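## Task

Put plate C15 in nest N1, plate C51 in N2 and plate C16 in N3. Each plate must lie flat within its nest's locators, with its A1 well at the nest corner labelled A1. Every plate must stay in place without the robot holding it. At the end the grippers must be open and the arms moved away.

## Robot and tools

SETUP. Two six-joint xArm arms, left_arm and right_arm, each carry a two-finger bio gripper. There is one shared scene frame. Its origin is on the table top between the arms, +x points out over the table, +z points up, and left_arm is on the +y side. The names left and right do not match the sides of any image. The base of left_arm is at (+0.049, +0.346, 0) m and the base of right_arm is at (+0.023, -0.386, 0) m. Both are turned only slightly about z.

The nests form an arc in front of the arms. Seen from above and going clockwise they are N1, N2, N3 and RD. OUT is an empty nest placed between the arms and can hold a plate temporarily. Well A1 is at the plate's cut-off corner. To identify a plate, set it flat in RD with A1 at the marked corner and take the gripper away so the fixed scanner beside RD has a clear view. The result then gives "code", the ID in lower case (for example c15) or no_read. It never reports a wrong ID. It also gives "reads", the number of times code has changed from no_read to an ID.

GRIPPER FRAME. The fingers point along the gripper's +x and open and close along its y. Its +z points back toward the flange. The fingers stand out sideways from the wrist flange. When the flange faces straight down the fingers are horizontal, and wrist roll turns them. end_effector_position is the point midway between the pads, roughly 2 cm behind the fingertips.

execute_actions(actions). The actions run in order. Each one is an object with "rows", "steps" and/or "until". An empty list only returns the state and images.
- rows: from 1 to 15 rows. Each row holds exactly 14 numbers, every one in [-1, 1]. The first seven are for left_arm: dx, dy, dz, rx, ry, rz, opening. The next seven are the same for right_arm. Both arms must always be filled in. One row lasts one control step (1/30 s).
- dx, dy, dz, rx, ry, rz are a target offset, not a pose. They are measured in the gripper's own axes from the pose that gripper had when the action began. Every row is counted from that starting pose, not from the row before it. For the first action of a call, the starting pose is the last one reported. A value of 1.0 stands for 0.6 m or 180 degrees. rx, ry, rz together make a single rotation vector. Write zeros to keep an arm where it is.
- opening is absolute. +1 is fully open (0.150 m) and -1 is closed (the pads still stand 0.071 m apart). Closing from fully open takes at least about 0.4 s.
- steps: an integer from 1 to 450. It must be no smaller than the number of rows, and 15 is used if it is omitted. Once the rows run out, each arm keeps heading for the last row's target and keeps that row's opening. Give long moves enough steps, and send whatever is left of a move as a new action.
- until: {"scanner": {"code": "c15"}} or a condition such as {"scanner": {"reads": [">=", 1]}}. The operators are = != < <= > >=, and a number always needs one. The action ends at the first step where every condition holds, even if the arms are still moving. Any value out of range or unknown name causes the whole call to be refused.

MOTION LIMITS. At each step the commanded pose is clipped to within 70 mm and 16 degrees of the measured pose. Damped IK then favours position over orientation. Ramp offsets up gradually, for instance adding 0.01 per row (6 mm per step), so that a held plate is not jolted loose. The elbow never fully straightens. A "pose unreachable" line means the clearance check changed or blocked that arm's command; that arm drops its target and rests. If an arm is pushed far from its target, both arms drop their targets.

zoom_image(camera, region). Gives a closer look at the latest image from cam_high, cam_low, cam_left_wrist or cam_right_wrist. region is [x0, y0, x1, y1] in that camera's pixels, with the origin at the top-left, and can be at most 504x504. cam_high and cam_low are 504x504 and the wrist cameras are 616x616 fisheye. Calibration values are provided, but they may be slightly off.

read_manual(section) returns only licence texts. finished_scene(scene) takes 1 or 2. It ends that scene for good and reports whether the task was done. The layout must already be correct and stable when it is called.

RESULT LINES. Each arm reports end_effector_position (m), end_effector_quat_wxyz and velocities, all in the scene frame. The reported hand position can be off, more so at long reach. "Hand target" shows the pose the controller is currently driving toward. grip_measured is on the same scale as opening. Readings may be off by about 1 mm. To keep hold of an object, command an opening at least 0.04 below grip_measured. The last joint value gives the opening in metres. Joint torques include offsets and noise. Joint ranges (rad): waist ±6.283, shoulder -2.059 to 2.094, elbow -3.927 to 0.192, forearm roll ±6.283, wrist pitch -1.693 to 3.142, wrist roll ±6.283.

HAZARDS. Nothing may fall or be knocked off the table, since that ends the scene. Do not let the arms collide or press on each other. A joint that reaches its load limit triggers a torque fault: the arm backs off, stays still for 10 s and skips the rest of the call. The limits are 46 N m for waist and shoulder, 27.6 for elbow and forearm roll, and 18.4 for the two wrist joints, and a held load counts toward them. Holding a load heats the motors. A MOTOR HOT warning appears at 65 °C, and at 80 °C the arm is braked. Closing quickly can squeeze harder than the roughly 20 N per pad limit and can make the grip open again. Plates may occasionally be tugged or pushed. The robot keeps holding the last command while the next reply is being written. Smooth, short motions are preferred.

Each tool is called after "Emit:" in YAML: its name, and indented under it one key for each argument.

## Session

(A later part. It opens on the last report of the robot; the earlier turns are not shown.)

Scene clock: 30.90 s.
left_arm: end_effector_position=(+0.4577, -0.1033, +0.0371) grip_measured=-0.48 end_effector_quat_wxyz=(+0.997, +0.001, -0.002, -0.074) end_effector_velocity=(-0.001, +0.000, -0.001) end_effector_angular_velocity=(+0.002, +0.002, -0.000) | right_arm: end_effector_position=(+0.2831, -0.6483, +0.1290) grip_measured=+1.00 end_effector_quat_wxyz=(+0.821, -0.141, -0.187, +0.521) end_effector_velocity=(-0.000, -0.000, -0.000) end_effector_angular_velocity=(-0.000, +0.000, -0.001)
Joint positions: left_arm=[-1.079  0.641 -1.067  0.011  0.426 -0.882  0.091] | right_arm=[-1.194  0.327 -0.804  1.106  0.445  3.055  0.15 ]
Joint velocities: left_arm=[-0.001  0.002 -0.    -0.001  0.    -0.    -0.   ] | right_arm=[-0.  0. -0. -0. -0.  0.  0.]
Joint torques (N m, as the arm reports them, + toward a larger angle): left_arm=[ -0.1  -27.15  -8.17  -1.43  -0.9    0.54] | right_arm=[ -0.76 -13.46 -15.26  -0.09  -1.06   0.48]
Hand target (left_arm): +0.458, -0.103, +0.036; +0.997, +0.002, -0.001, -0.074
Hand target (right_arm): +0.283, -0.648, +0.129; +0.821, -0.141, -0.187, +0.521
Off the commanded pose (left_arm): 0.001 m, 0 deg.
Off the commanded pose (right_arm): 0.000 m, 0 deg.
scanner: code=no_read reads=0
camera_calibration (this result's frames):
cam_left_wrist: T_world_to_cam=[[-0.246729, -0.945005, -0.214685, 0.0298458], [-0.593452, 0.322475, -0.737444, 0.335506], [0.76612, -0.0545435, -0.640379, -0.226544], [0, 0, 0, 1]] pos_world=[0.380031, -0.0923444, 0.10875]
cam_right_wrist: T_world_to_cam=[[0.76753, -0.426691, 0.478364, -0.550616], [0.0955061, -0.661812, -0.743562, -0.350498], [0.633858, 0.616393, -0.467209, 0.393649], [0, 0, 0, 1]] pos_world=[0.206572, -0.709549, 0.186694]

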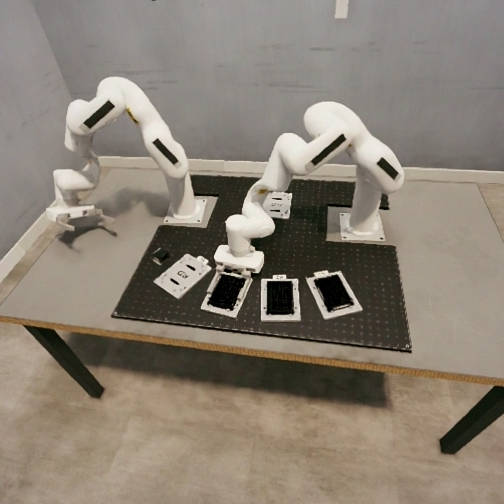

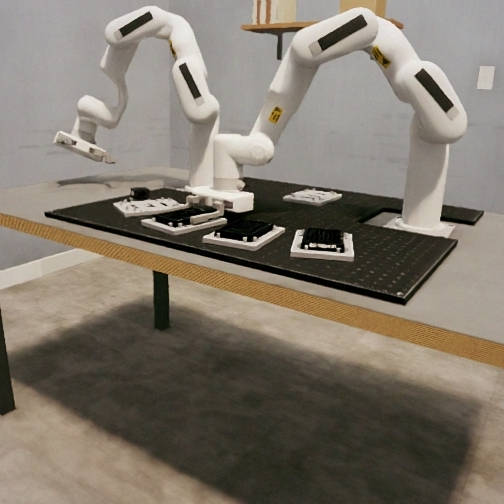

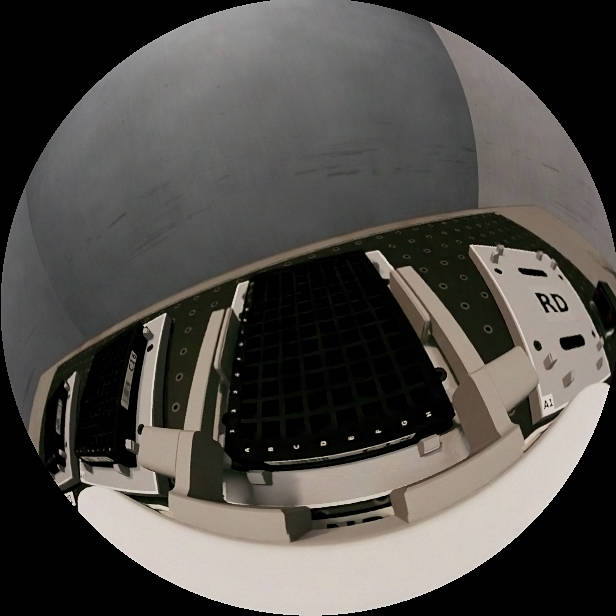

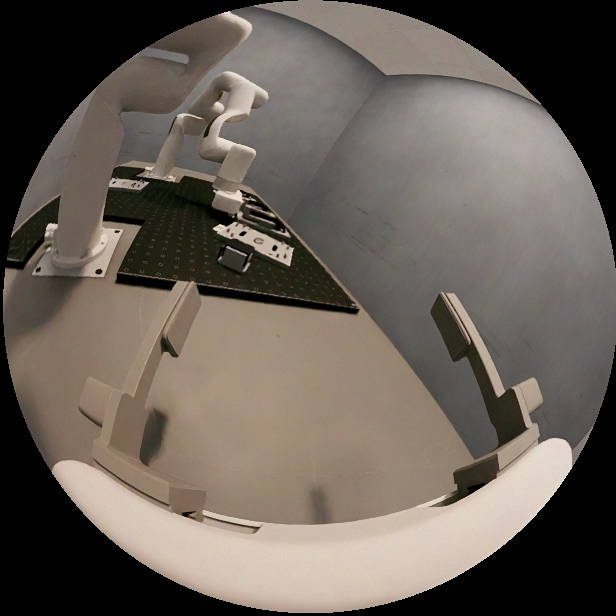

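Emit:
execute_actions:
  actions:
    - {"rows":[[0,0,0.003,0.002,0,0,-0.48,0,0,0,0,0,0,1],[0,0,0.005,0.005,0,0,-0.5,0,0,0,0,0,0,1],[0,0,0.005,0.005,0,0,-0.52,0,0,0,0,0,0,1],[0,0,0.005,0.005,0,0,-0.54,0,0,0,0,0,0,1],[0,0,0.005,0.005,0,0,-0.56,0,0,0,0,0,0,1],[0,0,0.005,0.005,0,0,-0.58,0,0,0,0,0,0,1]],"steps":18}

Emit:
zoom_image:
  camera: "cam_left_wrist"
  region: [170, 220, 510, 520]

Emit:
zoom_image:
  camera: "cam_high"
  region: [190, 250, 270, 330]

Emit:
zoom_image:
  camera: "cam_right_wrist"
  region: [220, 180, 300, 250]

Scene clock: 33.97 s.
left_arm: end_effector_position=(+0.4574, -0.1021, +0.0385) grip_measured=-0.58 end_effector_quat_wxyz=(+0.997, +0.011, -0.001, -0.074) end_effector_velocity=(-0.000, -0.002, +0.003) end_effector_angular_velocity=(-0.004, -0.003, -0.001) | right_arm: end_effector_position=(+0.2831, -0.6483, +0.1290) grip_measured=+1.00 end_effector_quat_wxyz=(+0.821, -0.141, -0.187, +0.521) end_effector_velocity=(-0.000, +0.000, -0.000) end_effector_angular_velocity=(-0.000, +0.001, +0.002)
Joint positions: left_arm=[-1.078  0.636 -1.07   0.033  0.45  -0.902  0.088] | right_arm=[-1.194  0.327 -0.804  1.106  0.445  3.055  0.15 ]
Joint velocities: left_arm=[-0.002 -0.004 -0.     0.001 -0.    -0.001 -0.   ] | right_arm=[ 0.     0.     0.    -0.002  0.     0.     0.   ]
Joint torques (N m, as the arm reports them, + toward a larger angle): left_arm=[ -0.99 -30.95  -8.19  -0.42  -1.77   0.08] | right_arm=[ -0.99 -14.4  -15.85  -0.38  -1.19   0.35]
Hand target (left_arm): +0.458, -0.103, +0.040; +0.997, +0.009, -0.002, -0.074
Hand target (right_arm): +0.283, -0.648, +0.129; +0.821, -0.141, -0.187, +0.521
Off the commanded pose (left_arm): 0.002 m, 0 deg.
Off the commanded pose (right_arm): 0.000 m, 0 deg.
scanner: code=no_read reads=0
camera_calibration (this result's frames):
cam_left_wrist: T_world_to_cam=[[-0.245789, -0.941063, -0.232354, 0.0318019], [-0.59362, 0.335633, -0.731414, 0.337145], [0.766292, -0.0418437, -0.641129, -0.224049], [0, 0, 0, 1]] pos_world=[0.379639, -0.0926045, 0.110338]
cam_right_wrist: T_world_to_cam=[[0.767531, -0.426691, 0.478364, -0.550616], [0.0955061, -0.661812, -0.743562, -0.350498], [0.633858, 0.616393, -0.467209, 0.393649], [0, 0, 0, 1]] pos_world=[0.206572, -0.709549, 0.186694]

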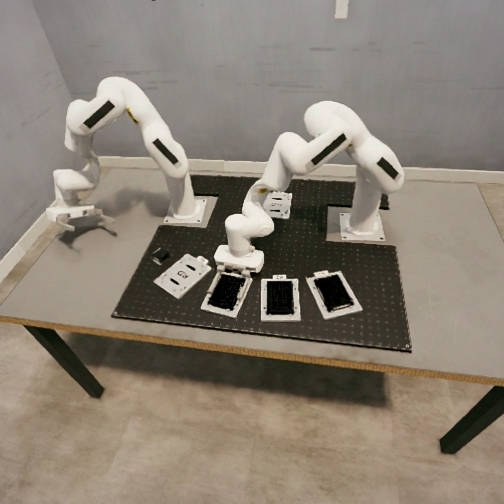

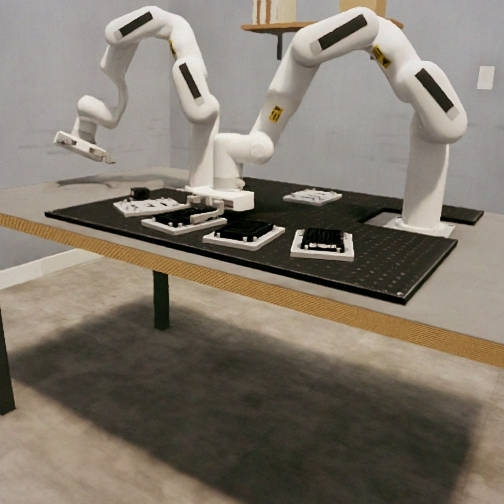

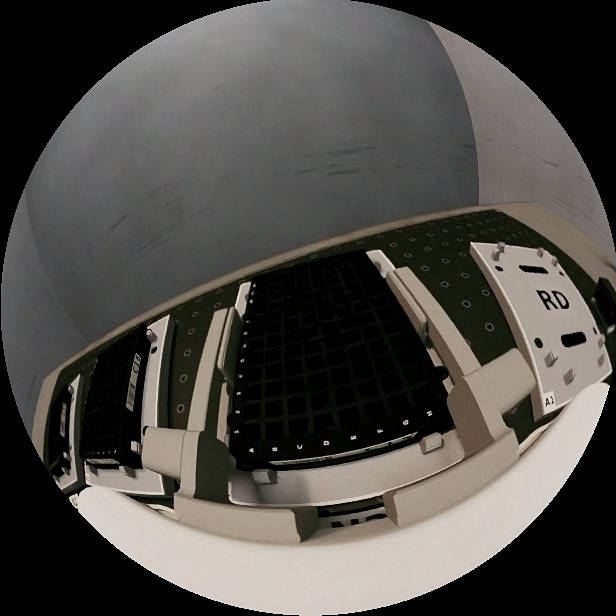

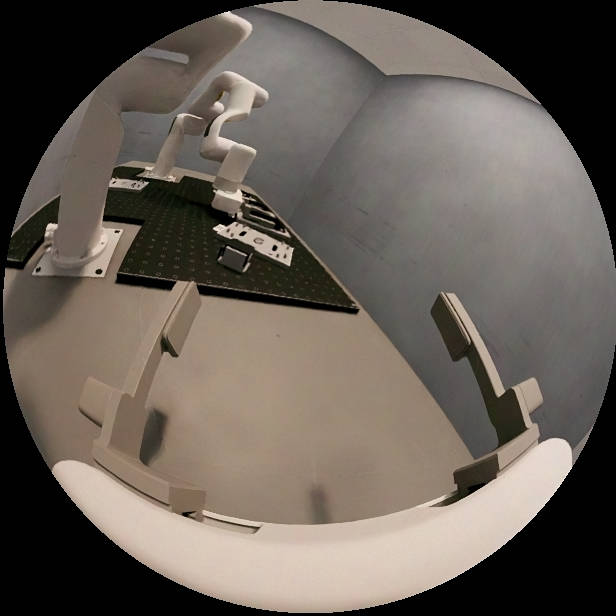

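Region (170, 220, 510, 520) of cam_left_wrist's 616x616 image, scaled by 1.482, with more detail than that image has; it fills the top 445 rows of this view, and the rest is white.

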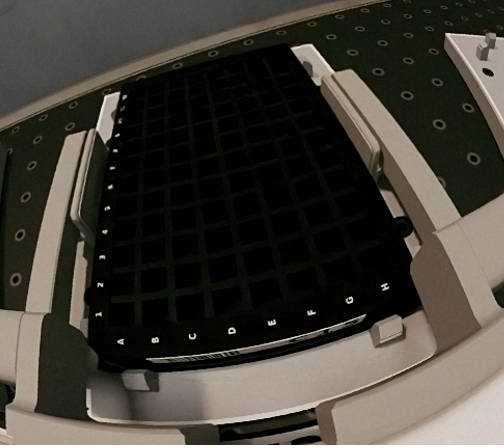

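Region (190, 250, 270, 330) of cam_high's 504x504 image, scaled by 6.300, with more detail than that image has.

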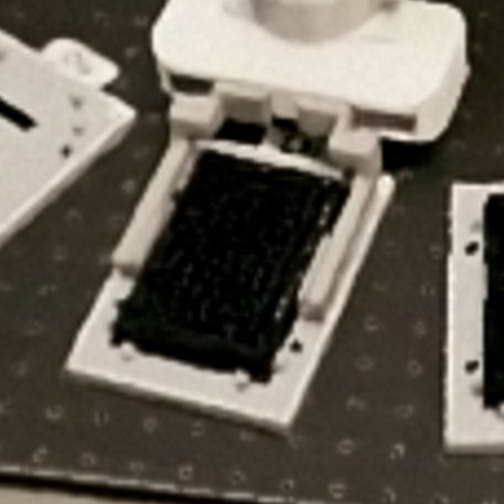

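Region (220, 180, 300, 250) of cam_right_wrist's 616x616 image, scaled by 6.300, with more detail than that image has; it fills the top 441 rows of this view, and the rest is white.

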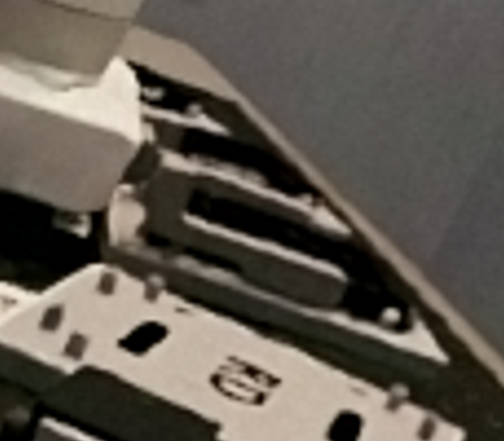

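Emit:
execute_actions:
  actions:
    - {"rows":[[0,0,0.003,0,0,0,-0.58,0,0,0,0,0,0,1],[0,0,0.003,0,0,0,-0.58,0,0,0,0,0,0,1],[0,0,0.003,0,0,0,-0.58,0,0,0,0,0,0,1],[0,0,0.003,0,0,0,-0.58,0,0,0,0,0,0,1],[0,0,0.003,0,0,0,-0.6,0,0,0,0,0,0,1],[0,0,0.003,0,0,0,-0.61,0,0,0,0,0,0,1],[0,0,0.003,0,0,0,-0.62,0,0,0,0,0,0,1],[0,0,0.003,0,0,0,-0.64,0,0,0,0,0,0,1],[0,0,0.003,0,0,0,-0.66,0,0,0,0,0,0,1],[0,0,0.003,0,0,0,-0.68,0,0,0,0,0,0,1],[0,0,0.003,0,0,0,-0.7,0,0,0,0,0,0,1],[0,0,0.003,0,0,0,-0.72,0,0,0,0,0,0,1],[0,0,0.003,0,0,0,-0.74,0,0,0,0,0,0,1],[0,0,0.003,0,0,0,-0.76,0,0,0,0,0,0,1],[0,0,0.003,0,0,0,-0.8,0,0,0,0,0,0,1]],"steps":22}

Emit:
zoom_image:
  camera: "cam_left_wrist"
  region: [170, 220, 510, 520]

Scene clock: 36.67 s.
left_arm: end_effector_position=(+0.4574, -0.1031, +0.0412) grip_measured=-0.68 end_effector_quat_wxyz=(+0.997, +0.010, -0.002, -0.075) end_effector_velocity=(-0.001, +0.000, -0.001) end_effector_angular_velocity=(+0.001, +0.001, -0.000) | right_arm: end_effector_position=(+0.2831, -0.6483, +0.1290) grip_measured=+1.00 end_effector_quat_wxyz=(+0.821, -0.141, -0.187, +0.521) end_effector_velocity=(+0.000, -0.000, -0.000) end_effector_angular_velocity=(+0.000, -0.000, -0.001)
Joint positions: left_arm=[-1.079  0.63  -1.07   0.033  0.453 -0.902  0.084] | right_arm=[-1.194  0.327 -0.804  1.106  0.445  3.055  0.15 ]
Joint velocities: left_arm=[-0.001  0.001  0.    -0.001  0.    -0.     0.   ] | right_arm=[-0.  0.  0.  0. -0.  0.  0.]
Joint torques (N m, as the arm reports them, + toward a larger angle): left_arm=[  0.68 -26.77  -6.41  -1.59  -0.06  -0.71] | right_arm=[ -1.18 -13.92 -15.84  -0.53  -1.23   0.45]
Hand target (left_arm): +0.457, -0.102, +0.040; +0.997, +0.011, -0.001, -0.074
Hand target (right_arm): +0.283, -0.648, +0.129; +0.821, -0.141, -0.187, +0.521
Off the commanded pose (left_arm): 0.001 m, 0 deg.
Off the commanded pose (right_arm): 0.000 m, 0 deg.
scanner: code=no_read reads=0
camera_calibration (this result's frames):
cam_left_wrist: T_world_to_cam=[[-0.246934, -0.941113, -0.230933, 0.0319462], [-0.592136, 0.335189, -0.732819, 0.338818], [0.767071, -0.0442146, -0.640037, -0.223033], [0, 0, 0, 1]] pos_world=[0.379597, -0.0933643, 0.11292]

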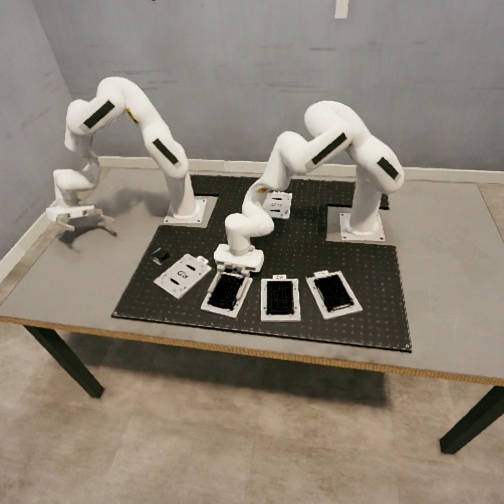

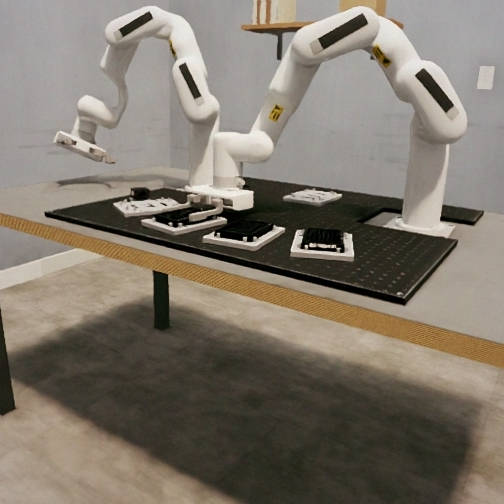

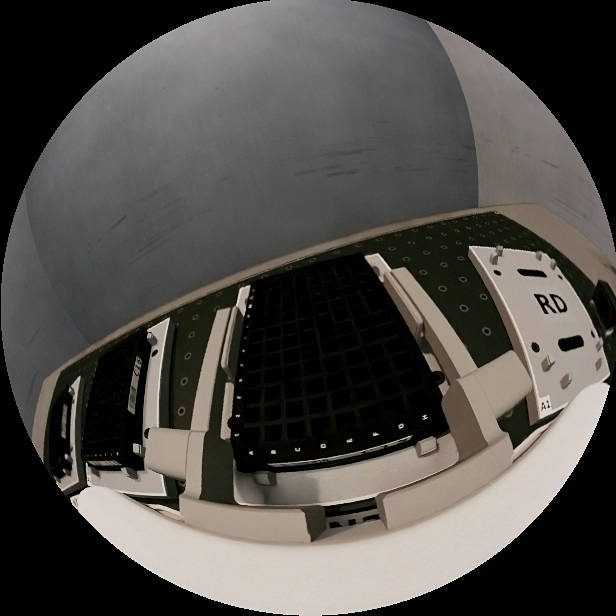

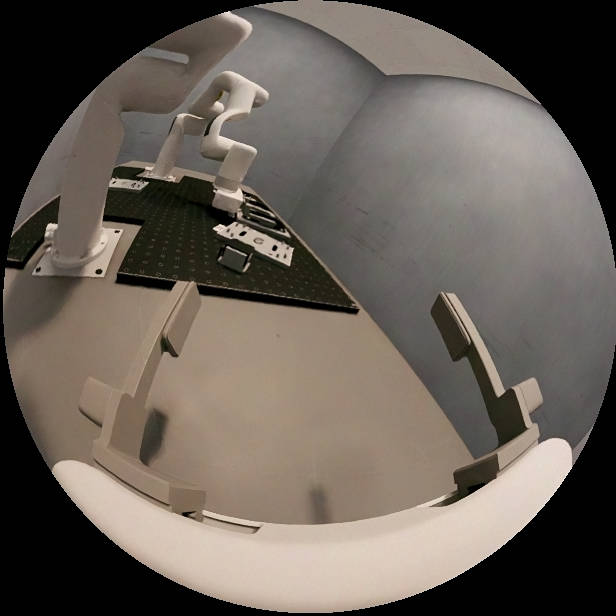

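Region (170, 220, 510, 520) of cam_left_wrist's 616x616 image, scaled by 1.482, with more detail than that image has; it fills the top 445 rows of this view, and the rest is white.

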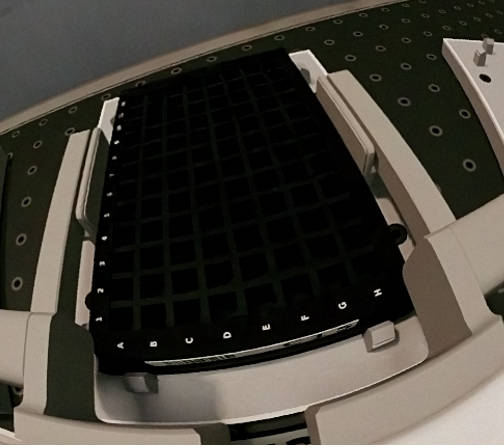

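Emit:
execute_actions:
  actions:
    - {"rows":[[0,-0.001,0.002,0,0,-0.001,-0.8,0,0,0,0,0,0,1],[0,-0.001,0.004,0,0,-0.002,-0.8,0,0,0,0,0,0,1],[0,-0.001,0.007,0,0,-0.003,-0.8,0,0,0,0,0,0,1],[0,-0.001,0.01,0,0,-0.003,-0.8,0,0,0,0,0,0,1],[0,-0.001,0.013,0,0,-0.003,-0.8,0,0,0,0,0,0,1],[0,-0.001,0.016,0,0,-0.003,-0.8,0,0,0,0,0,0,1],[0,-0.001,0.019,0,0,-0.003,-0.8,0,0,0,0,0,0,1],[0,-0.001,0.022,0,0,-0.003,-0.8,0,0,0,0,0,0,1]],"steps":30}

Emit:
zoom_image:
  camera: "cam_left_wrist"
  region: [170, 220, 510, 520]

Emit:
zoom_image:
  camera: "cam_low"
  region: [130, 170, 250, 245]

Emit:
zoom_image:
  camera: "cam_left_wrist"
  region: [436, 230, 616, 430]

Scene clock: 40.27 s.
left_arm: end_effector_position=(+0.4573, -0.1038, +0.0542) grip_measured=-0.79 end_effector_quat_wxyz=(+0.997, +0.010, -0.002, -0.079) end_effector_velocity=(-0.000, -0.001, +0.000) end_effector_angular_velocity=(-0.001, -0.000, -0.001) | right_arm: end_effector_position=(+0.2831, -0.6483, +0.1290) grip_measured=+1.00 end_effector_quat_wxyz=(+0.821, -0.141, -0.187, +0.521) end_effector_velocity=(+0.000, +0.000, -0.000) end_effector_angular_velocity=(+0.000, +0.000, +0.000)
Joint positions: left_arm=[-1.078  0.594 -1.059  0.032  0.479 -0.89   0.079] | right_arm=[-1.194  0.327 -0.804  1.106  0.445  3.055  0.15 ]
Joint velocities: left_arm=[-0.     0.    -0.001 -0.     0.     0.001 -0.   ] | right_arm=[ 0.001  0.     0.     0.    -0.    -0.     0.   ]
Joint torques (N m, as the arm reports them, + toward a larger angle): left_arm=[  3.12 -26.45  -5.63  -2.14   0.6   -1.15] | right_arm=[ -0.98 -13.96 -15.8   -0.71  -1.07   0.44]
Hand target (left_arm): +0.457, -0.104, +0.054; +0.997, +0.010, -0.002, -0.079
Hand target (right_arm): +0.283, -0.648, +0.129; +0.821, -0.141, -0.187, +0.521
Off the commanded pose (left_arm): 0.000 m, 0 deg.
Off the commanded pose (right_arm): 0.000 m, 0 deg.
scanner: code=no_read reads=0
camera_calibration (this result's frames):
cam_left_wrist: T_world_to_cam=[[-0.255535, -0.938725, -0.231294, 0.0385082], [-0.589401, 0.340898, -0.73239, 0.347798], [0.76636, -0.0508257, -0.640397, -0.214981], [0, 0, 0, 1]] pos_world=[0.379585, -0.0933416, 0.125957]
cam_right_wrist: T_world_to_cam=[[0.767531, -0.426691, 0.478364, -0.550616], [0.0955061, -0.661812, -0.743562, -0.350498], [0.633858, 0.616393, -0.467209, 0.393649], [0, 0, 0, 1]] pos_world=[0.206572, -0.709549, 0.186694]

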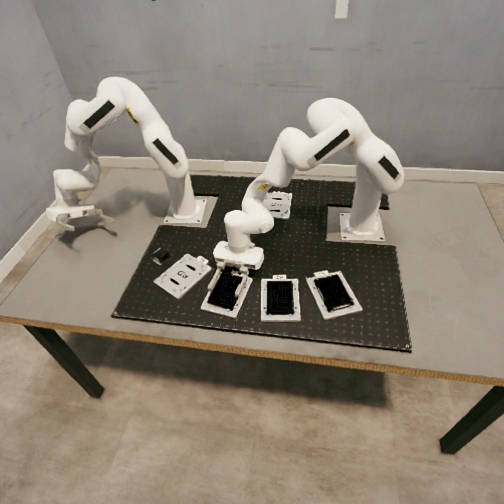

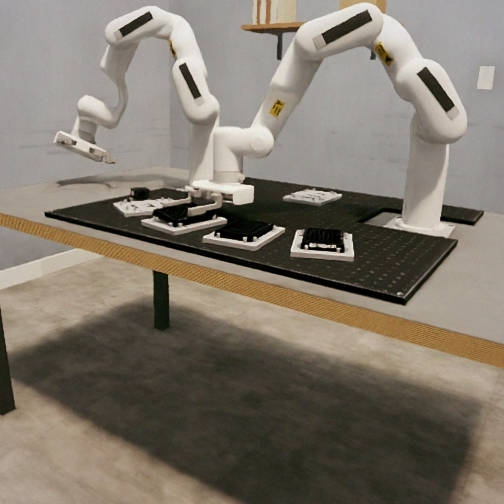

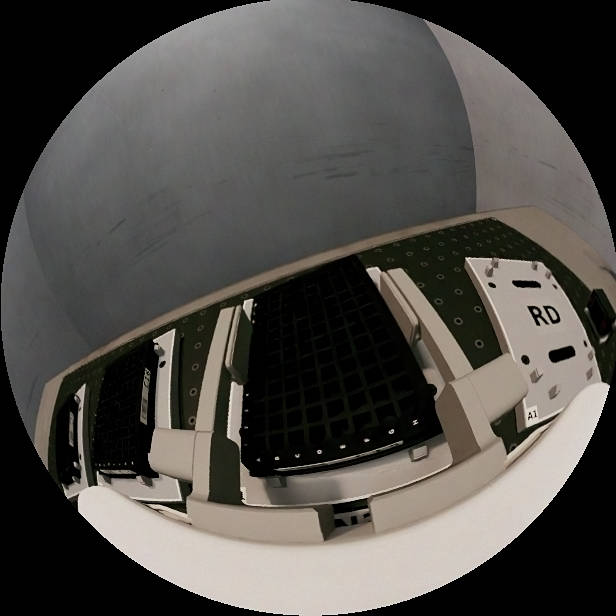

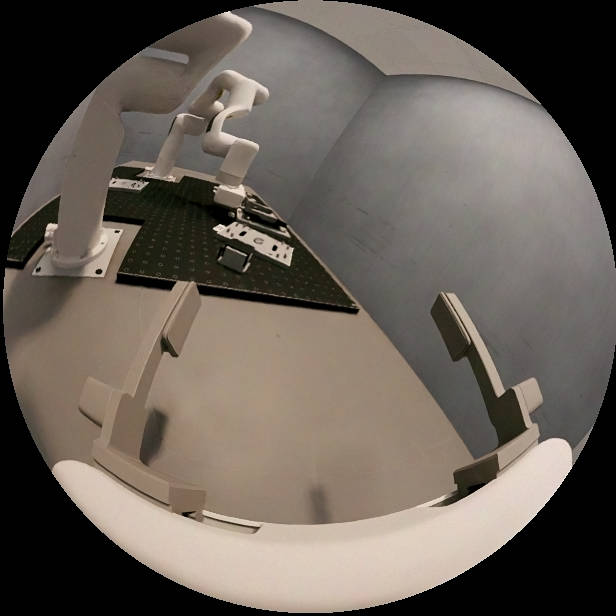

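Region (170, 220, 510, 520) of cam_left_wrist's 616x616 image, scaled by 1.482, with more detail than that image has; it fills the top 445 rows of this view, and the rest is white.

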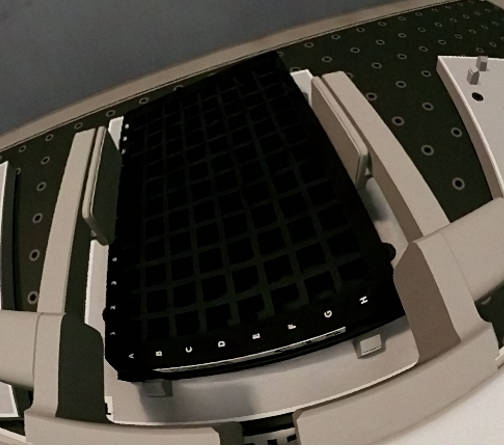

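Region (130, 170, 250, 245) of cam_low's 504x504 image, scaled by 4.200, with more detail than that image has; it fills the top 315 rows of this view, and the rest is white.

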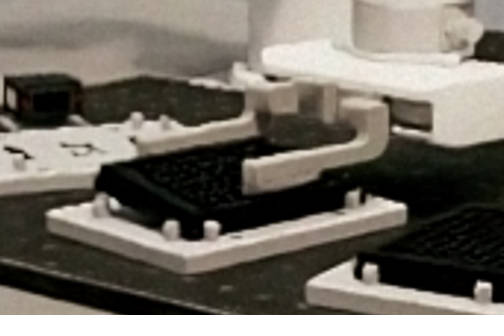

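Region (436, 230, 616, 430) of cam_left_wrist's 616x616 image, scaled by 2.520, with more detail than that image has; it fills the left 454 columns of this view, and the rest is white.

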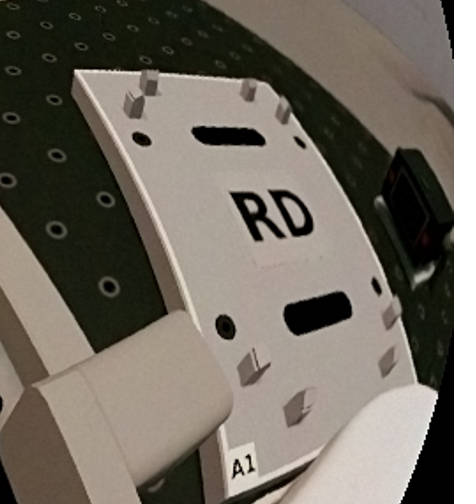

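Emit:
execute_actions:
  actions:
    - {"rows":[[0,0.001,0,0,0,0,-0.79,0,0,0,0,0,0,1],[0,0.002,0,0,0,0,-0.77,0,0,0,0,0,0,1],[0,0.003,0,0,0,0,-0.75,0,0,0,0,0,0,1],[0,0.004,0,0,0,0,-0.73,0,0,0,0,0,0,1],[0,0.005,0,0,0,0,-0.71,0,0,0,0,0,0,1],[0,0.005,0,0,0,0,-0.69,0,0,0,0,0,0,1],[0,0.005,0,0,0,0,-0.67,0,0,0,0,0,0,1],[0,0.005,0,0,0,0,-0.65,0,0,0,0,0,0,1],[0,0.005,-0.003,0,0,0,-0.63,0,0,0,0,0,0,1],[0,0.005,-0.006,0,0,0,-0.63,0,0,0,0,0,0,1],[0,0.005,-0.009,0,0,0,-0.63,0,0,0,0,0,0,1],[0,0.005,-0.012,0,0,0,-0.62,0,0,0,0,0,0,1],[0,0.005,-0.015,0,0,0,-0.62,0,0,0,0,0,0,1],[0,0.005,-0.018,0,0,0,-0.61,0,0,0,0,0,0,1]],"steps":28}
    - {"rows":[[0,-0.002,0,0,0,0,-0.58,0,0,0,0,0,0,1],[0,-0.004,0,0,0,0,-0.56,0,0,0,0,0,0,1],[0,-0.007,0,0,0,0,-0.54,0,0,0,0,0,0,1]],"steps":25}

Emit:
zoom_image:
  camera: "cam_left_wrist"
  region: [170, 220, 510, 520]

Emit:
zoom_image:
  camera: "cam_low"
  region: [130, 170, 250, 245]

Emit:
zoom_image:
  camera: "cam_high"
  region: [190, 250, 270, 330]

Scene clock: 45.20 s.
left_arm: end_effector_position=(+0.4571, -0.1051, +0.0438) grip_measured=-0.54 end_effector_quat_wxyz=(+0.997, +0.010, -0.002, -0.079) end_effector_velocity=(-0.000, -0.001, +0.000) end_effector_angular_velocity=(-0.000, -0.001, -0.002) | right_arm: end_effector_position=(+0.2831, -0.6483, +0.1290) grip_measured=+1.00 end_effector_quat_wxyz=(+0.821, -0.141, -0.187, +0.521) end_effector_velocity=(-0.000, +0.000, -0.000) end_effector_angular_velocity=(-0.000, +0.000, +0.001)
Joint positions: left_arm=[-1.08   0.624 -1.07   0.033  0.459 -0.893  0.089] | right_arm=[-1.194  0.327 -0.804  1.106  0.445  3.055  0.15 ]
Joint velocities: left_arm=[-0.001  0.    -0.001  0.001 -0.     0.    -0.   ] | right_arm=[-0.     0.    -0.    -0.001  0.    -0.     0.   ]
Joint torques (N m, as the arm reports them, + toward a larger angle): left_arm=[ -1.12 -31.43  -8.75  -1.22  -1.76   0.3 ] | right_arm=[ -0.58 -13.9  -15.44  -0.3   -1.08   0.32]
Hand target (left_arm): +0.457, -0.105, +0.044; +0.997, +0.010, -0.002, -0.079
Hand target (right_arm): +0.283, -0.648, +0.129; +0.821, -0.141, -0.187, +0.521
Off the commanded pose (left_arm): 0.000 m, 0 deg.
Off the commanded pose (right_arm): 0.000 m, 0 deg.
scanner: code=no_read reads=0
camera_calibration (this result's frames):
cam_left_wrist: T_world_to_cam=[[-0.256033, -0.938731, -0.230719, 0.0350028], [-0.588833, 0.340737, -0.732921, 0.340273], [0.76663, -0.0517972, -0.639996, -0.22185], [0, 0, 0, 1]] pos_world=[0.379403, -0.0945764, 0.115486]

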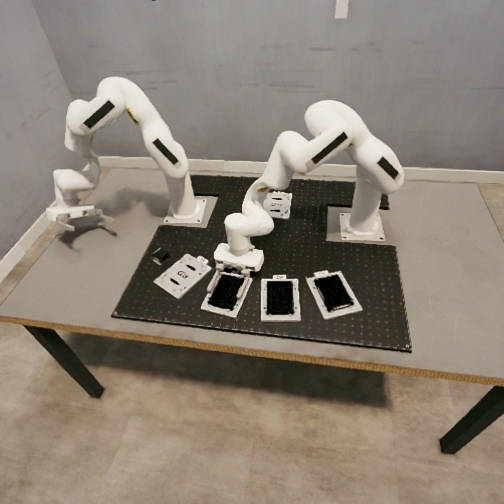

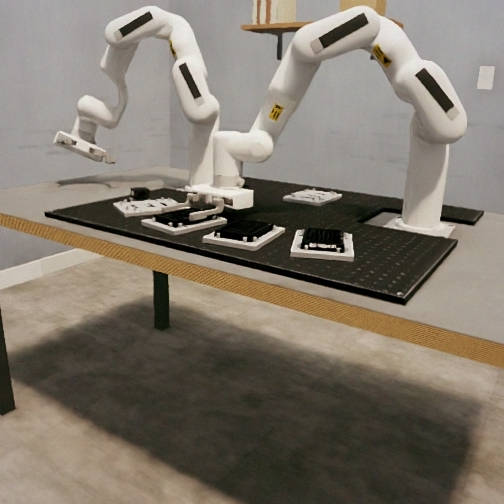

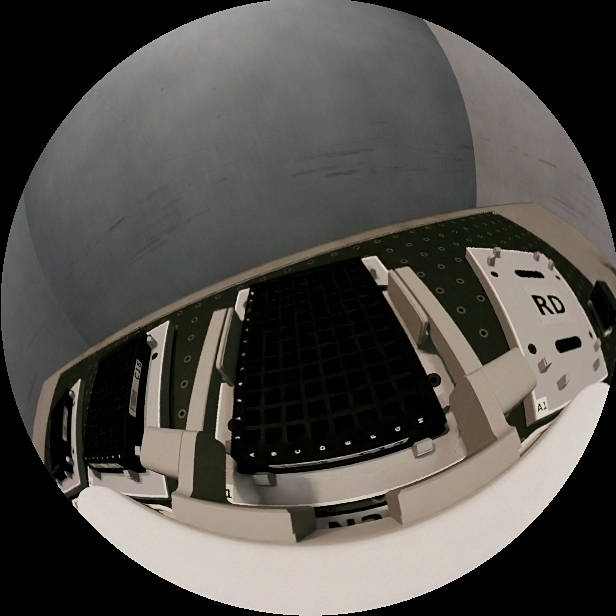

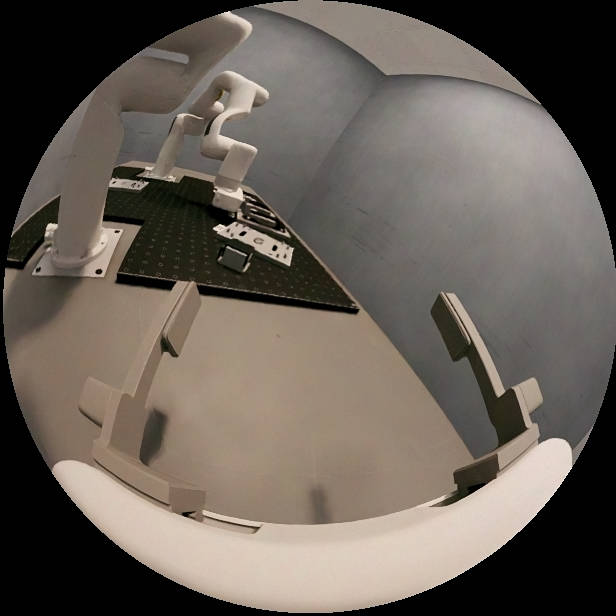

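Region (170, 220, 510, 520) of cam_left_wrist's 616x616 image, scaled by 1.482, with more detail than that image has; it fills the top 445 rows of this view, and the rest is white.

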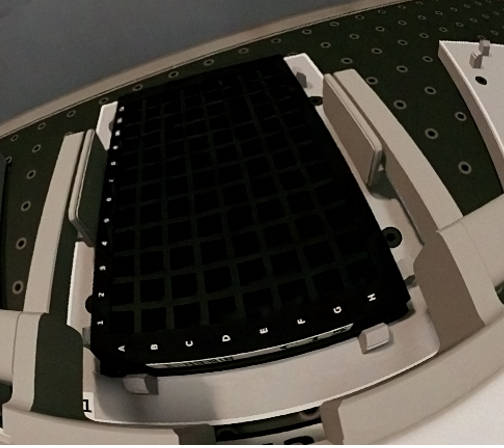

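Region (130, 170, 250, 245) of cam_low's 504x504 image, scaled by 4.200, with more detail than that image has; it fills the top 315 rows of this view, and the rest is white.

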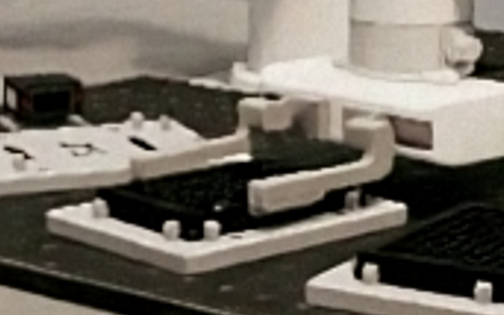

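Region (190, 250, 270, 330) of cam_high's 504x504 image, scaled by 6.300, with more detail than that image has.

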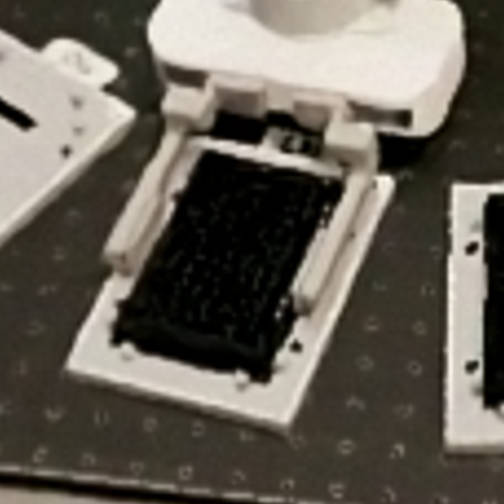

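Emit:
execute_actions:
  actions:
    - {"rows":[[0,0.002,0,0,0,0,-0.5,0,0,0,0,0,0,1],[0,0.002,-0.003,0,0,0,-0.48,0,0,0,0,0,0,1],[0,0.002,-0.006,0,0,0,-0.48,0,0,0,0,0,0,1],[0,0.002,-0.009,0,0,0,-0.48,0,0,0,0,0,0,1],[0,0.002,-0.012,0,0,0,-0.48,0,0,0,0,0,0,1],[0,0.002,-0.015,0,0,0,-0.48,0,0,0,0,0,0,1]],"steps":30}

Emit:
zoom_image:
  camera: "cam_left_wrist"
  region: [170, 220, 510, 520]

Emit:
zoom_image:
  camera: "cam_low"
  region: [130, 170, 250, 245]

Emit:
zoom_image:
  camera: "cam_right_wrist"
  region: [220, 180, 300, 250]

Scene clock: 48.50 s.
left_arm: end_effector_position=(+0.4578, -0.1045, +0.0364) grip_measured=-0.49 end_effector_quat_wxyz=(+0.997, +0.008, -0.003, -0.079) end_effector_velocity=(+0.000, +0.001, -0.001) end_effector_angular_velocity=(+0.002, +0.001, +0.001) | right_arm: end_effector_position=(+0.2831, -0.6483, +0.1290) grip_measured=+1.00 end_effector_quat_wxyz=(+0.821, -0.141, -0.187, +0.521) end_effector_velocity=(-0.000, +0.000, -0.000) end_effector_angular_velocity=(-0.000, +0.000, +0.001)
Joint positions: left_arm=[-1.078  0.644 -1.073  0.034  0.438 -0.892  0.091] | right_arm=[-1.194  0.327 -0.804  1.106  0.445  3.055  0.15 ]
Joint velocities: left_arm=[ 0.     0.002 -0.001 -0.001  0.     0.    -0.   ] | right_arm=[ 0.     0.    -0.    -0.001 -0.    -0.     0.   ]
Joint torques (N m, as the arm reports them, + toward a larger angle): left_arm=[ -0.6  -12.45  -7.01  -0.58   1.35   2.07] | right_arm=[ -0.13 -13.71 -15.61  -0.54  -0.98   0.27]
Hand target (left_arm): +0.457, -0.104, +0.035; +0.997, +0.010, -0.002, -0.079
Hand target (right_arm): +0.283, -0.648, +0.129; +0.821, -0.141, -0.187, +0.521
Off the commanded pose (left_arm): 0.002 m, 0 deg.
Off the commanded pose (right_arm): 0.000 m, 0 deg.
scanner: code=no_read reads=0
camera_calibration (this result's frames):
cam_left_wrist: T_world_to_cam=[[-0.255215, -0.93955, -0.228277, 0.0335453], [-0.587641, 0.338214, -0.735044, 0.334309], [0.767817, -0.0534496, -0.638436, -0.227817], [0, 0, 0, 1]] pos_world=[0.379937, -0.0937271, 0.107943]
cam_right_wrist: T_world_to_cam=[[0.767531, -0.426691, 0.478363, -0.550616], [0.0955061, -0.661812, -0.743562, -0.350498], [0.633857, 0.616393, -0.467209, 0.393649], [0, 0, 0, 1]] pos_world=[0.206572, -0.709549, 0.186694]

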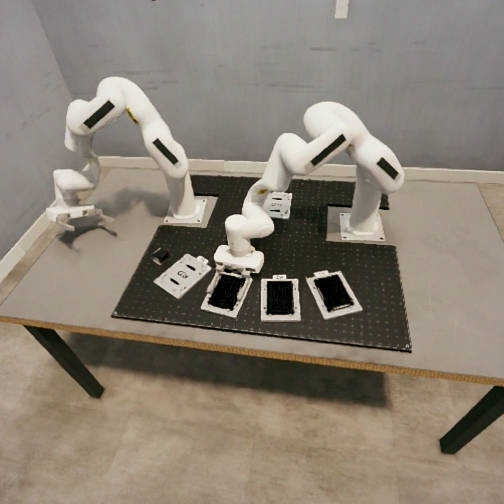

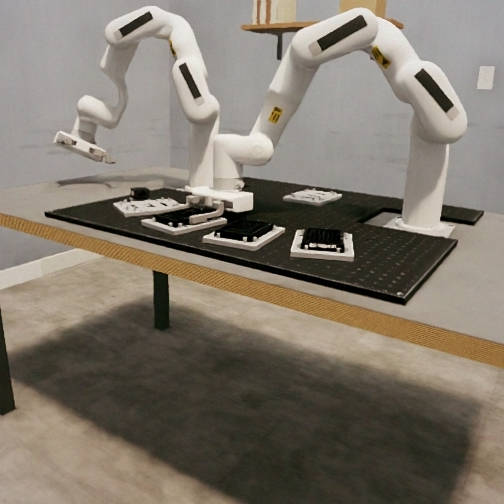

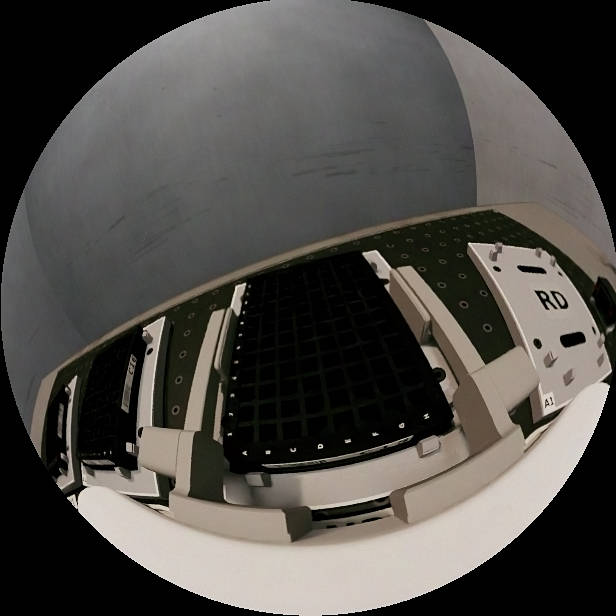

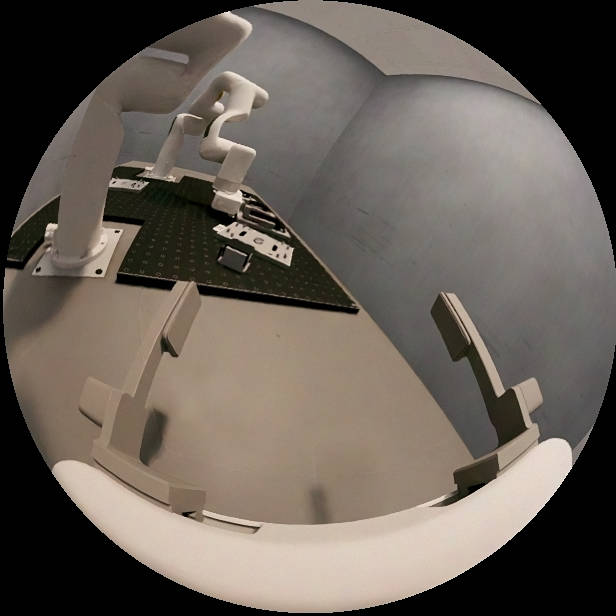

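Region (170, 220, 510, 520) of cam_left_wrist's 616x616 image, scaled by 1.482, with more detail than that image has; it fills the top 445 rows of this view, and the rest is white.

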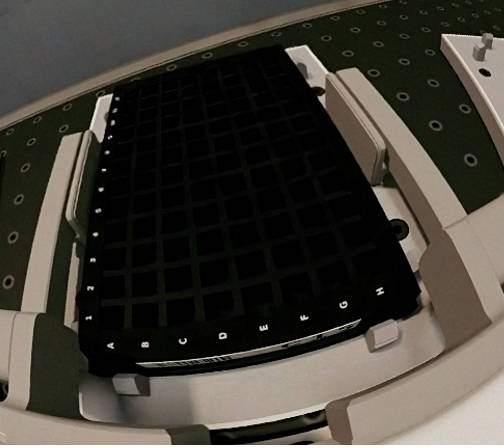

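Region (130, 170, 250, 245) of cam_low's 504x504 image, scaled by 4.200, with more detail than that image has; it fills the top 315 rows of this view, and the rest is white.

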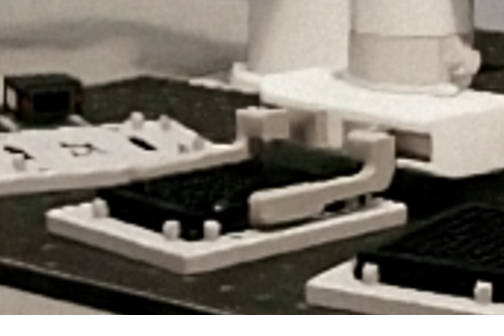

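Region (220, 180, 300, 250) of cam_right_wrist's 616x616 image, scaled by 6.300, with more detail than that image has; it fills the top 441 rows of this view, and the rest is white.

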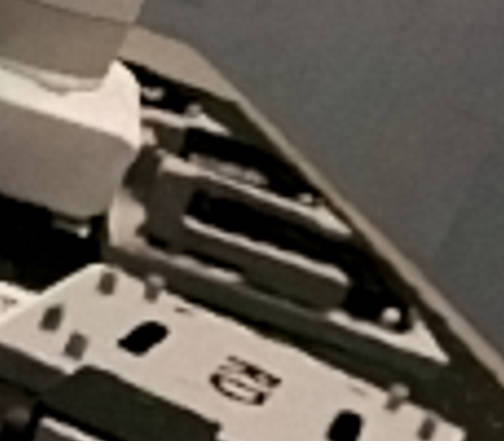

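Emit:
execute_actions:
  actions:
    - {"rows":[[0,0.001,0.004,-0.003,0,0,-0.48,0,0,0,0,0,0,1],[0,0.001,0.005,-0.007,0,0,-0.48,0,0,0,0,0,0,1],[0,0.001,0.005,-0.012,0,0,-0.48,0,0,0,0,0,0,1]],"steps":35}

Emit:
zoom_image:
  camera: "cam_left_wrist"
  region: [170, 220, 510, 520]

Emit:
zoom_image:
  camera: "cam_low"
  region: [130, 170, 250, 245]

Emit:
zoom_image:
  camera: "cam_right_wrist"
  region: [220, 180, 300, 250]

Scene clock: 50.93 s.
left_arm: end_effector_position=(+0.4578, -0.1036, +0.0391) grip_measured=-0.48 end_effector_quat_wxyz=(+0.997, -0.010, -0.001, -0.079) end_effector_velocity=(+0.001, -0.003, +0.004) end_effector_angular_velocity=(-0.006, -0.005, -0.004) | right_arm: end_effector_position=(+0.2831, -0.6483, +0.1290) grip_measured=+1.00 end_effector_quat_wxyz=(+0.821, -0.141, -0.187, +0.521) end_effector_velocity=(+0.000, -0.000, +0.000) end_effector_angular_velocity=(-0.000, -0.000, -0.000)
Joint positions: left_arm=[-1.078  0.633 -1.053 -0.025  0.402 -0.839  0.092] | right_arm=[-1.194  0.327 -0.804  1.106  0.445  3.055  0.15 ]
Joint velocities: left_arm=[-0.    -0.003 -0.003  0.002 -0.002  0.002  0.   ] | right_arm=[-0.    -0.    -0.     0.001 -0.    -0.     0.   ]
Joint torques (N m, as the arm reports them, + toward a larger angle): left_arm=[ -1.66 -30.99  -8.72  -0.66  -1.95   0.53] | right_arm=[ -0.64 -12.71 -15.19  -0.81  -1.08   0.64]
Hand target (left_arm): +0.458, -0.104, +0.039; +0.997, -0.011, -0.002, -0.079
Hand target (right_arm): +0.283, -0.648, +0.129; +0.821, -0.141, -0.187, +0.521
Off the commanded pose (left_arm): 0.000 m, 0 deg.
Off the commanded pose (right_arm): 0.000 m, 0 deg.
scanner: code=no_read reads=0
camera_calibration (this result's frames):
cam_left_wrist: T_world_to_cam=[[-0.256369, -0.947267, -0.192248, 0.0332626], [-0.592433, 0.31115, -0.743108, 0.335695], [0.76374, -0.0766153, -0.640962, -0.226514], [0, 0, 0, 1]] pos_world=[0.380402, -0.0902975, 0.110666]
cam_right_wrist: T_world_to_cam=[[0.767531, -0.426691, 0.478363, -0.550616], [0.095506, -0.661812, -0.743562, -0.350498], [0.633857, 0.616393, -0.467209, 0.393649], [0, 0, 0, 1]] pos_world=[0.206572, -0.709549, 0.186694]

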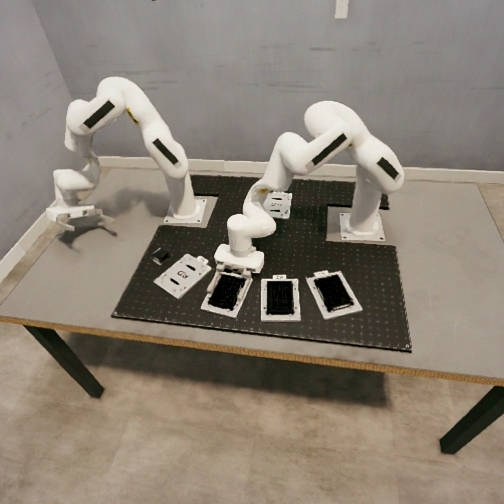

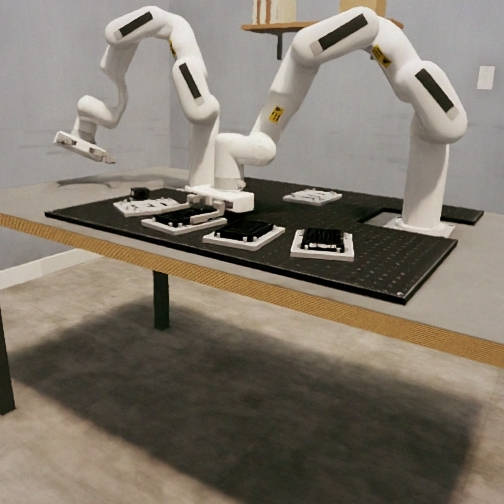

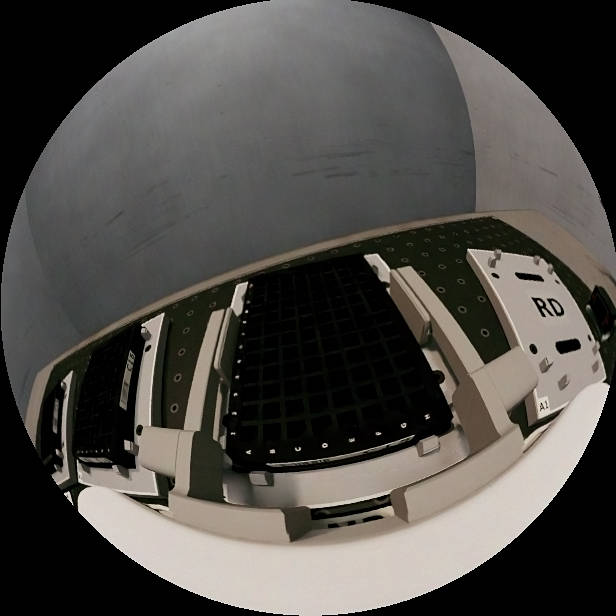

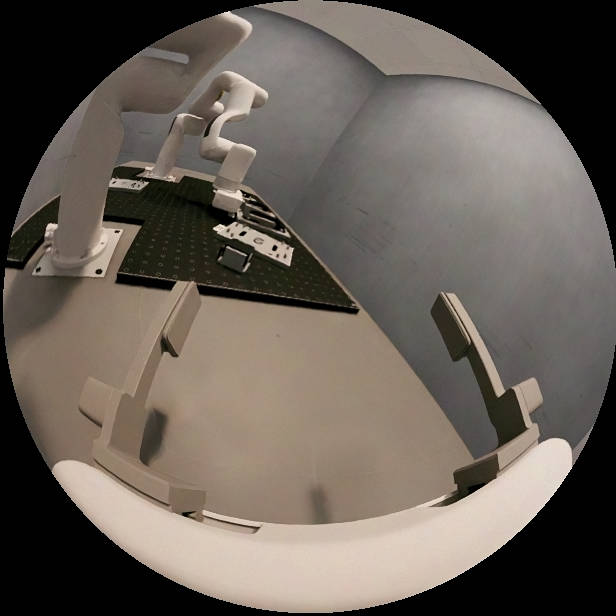

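Region (170, 220, 510, 520) of cam_left_wrist's 616x616 image, scaled by 1.482, with more detail than that image has; it fills the top 445 rows of this view, and the rest is white.

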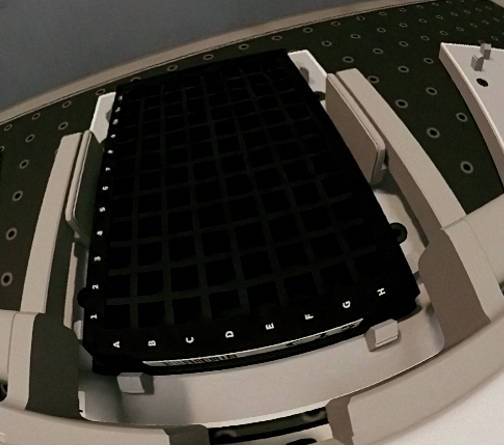

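Region (130, 170, 250, 245) of cam_low's 504x504 image, scaled by 4.200, with more detail than that image has; it fills the top 315 rows of this view, and the rest is white.

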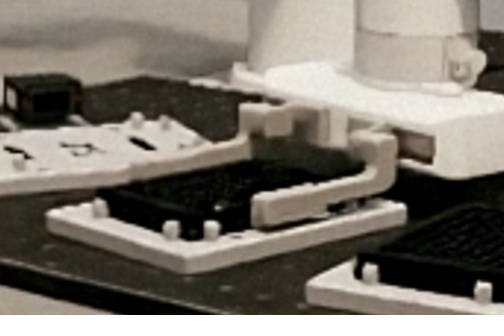

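Region (220, 180, 300, 250) of cam_right_wrist's 616x616 image, scaled by 6.300, with more detail than that image has; it fills the top 441 rows of this view, and the rest is white.

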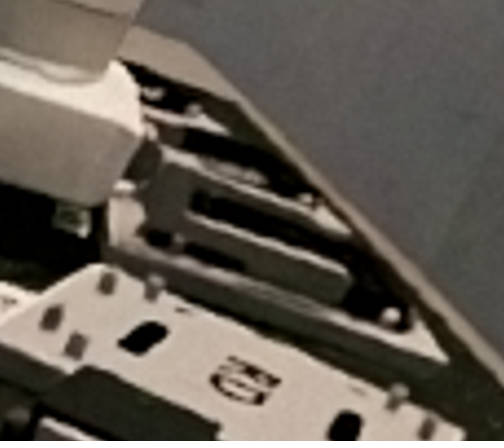

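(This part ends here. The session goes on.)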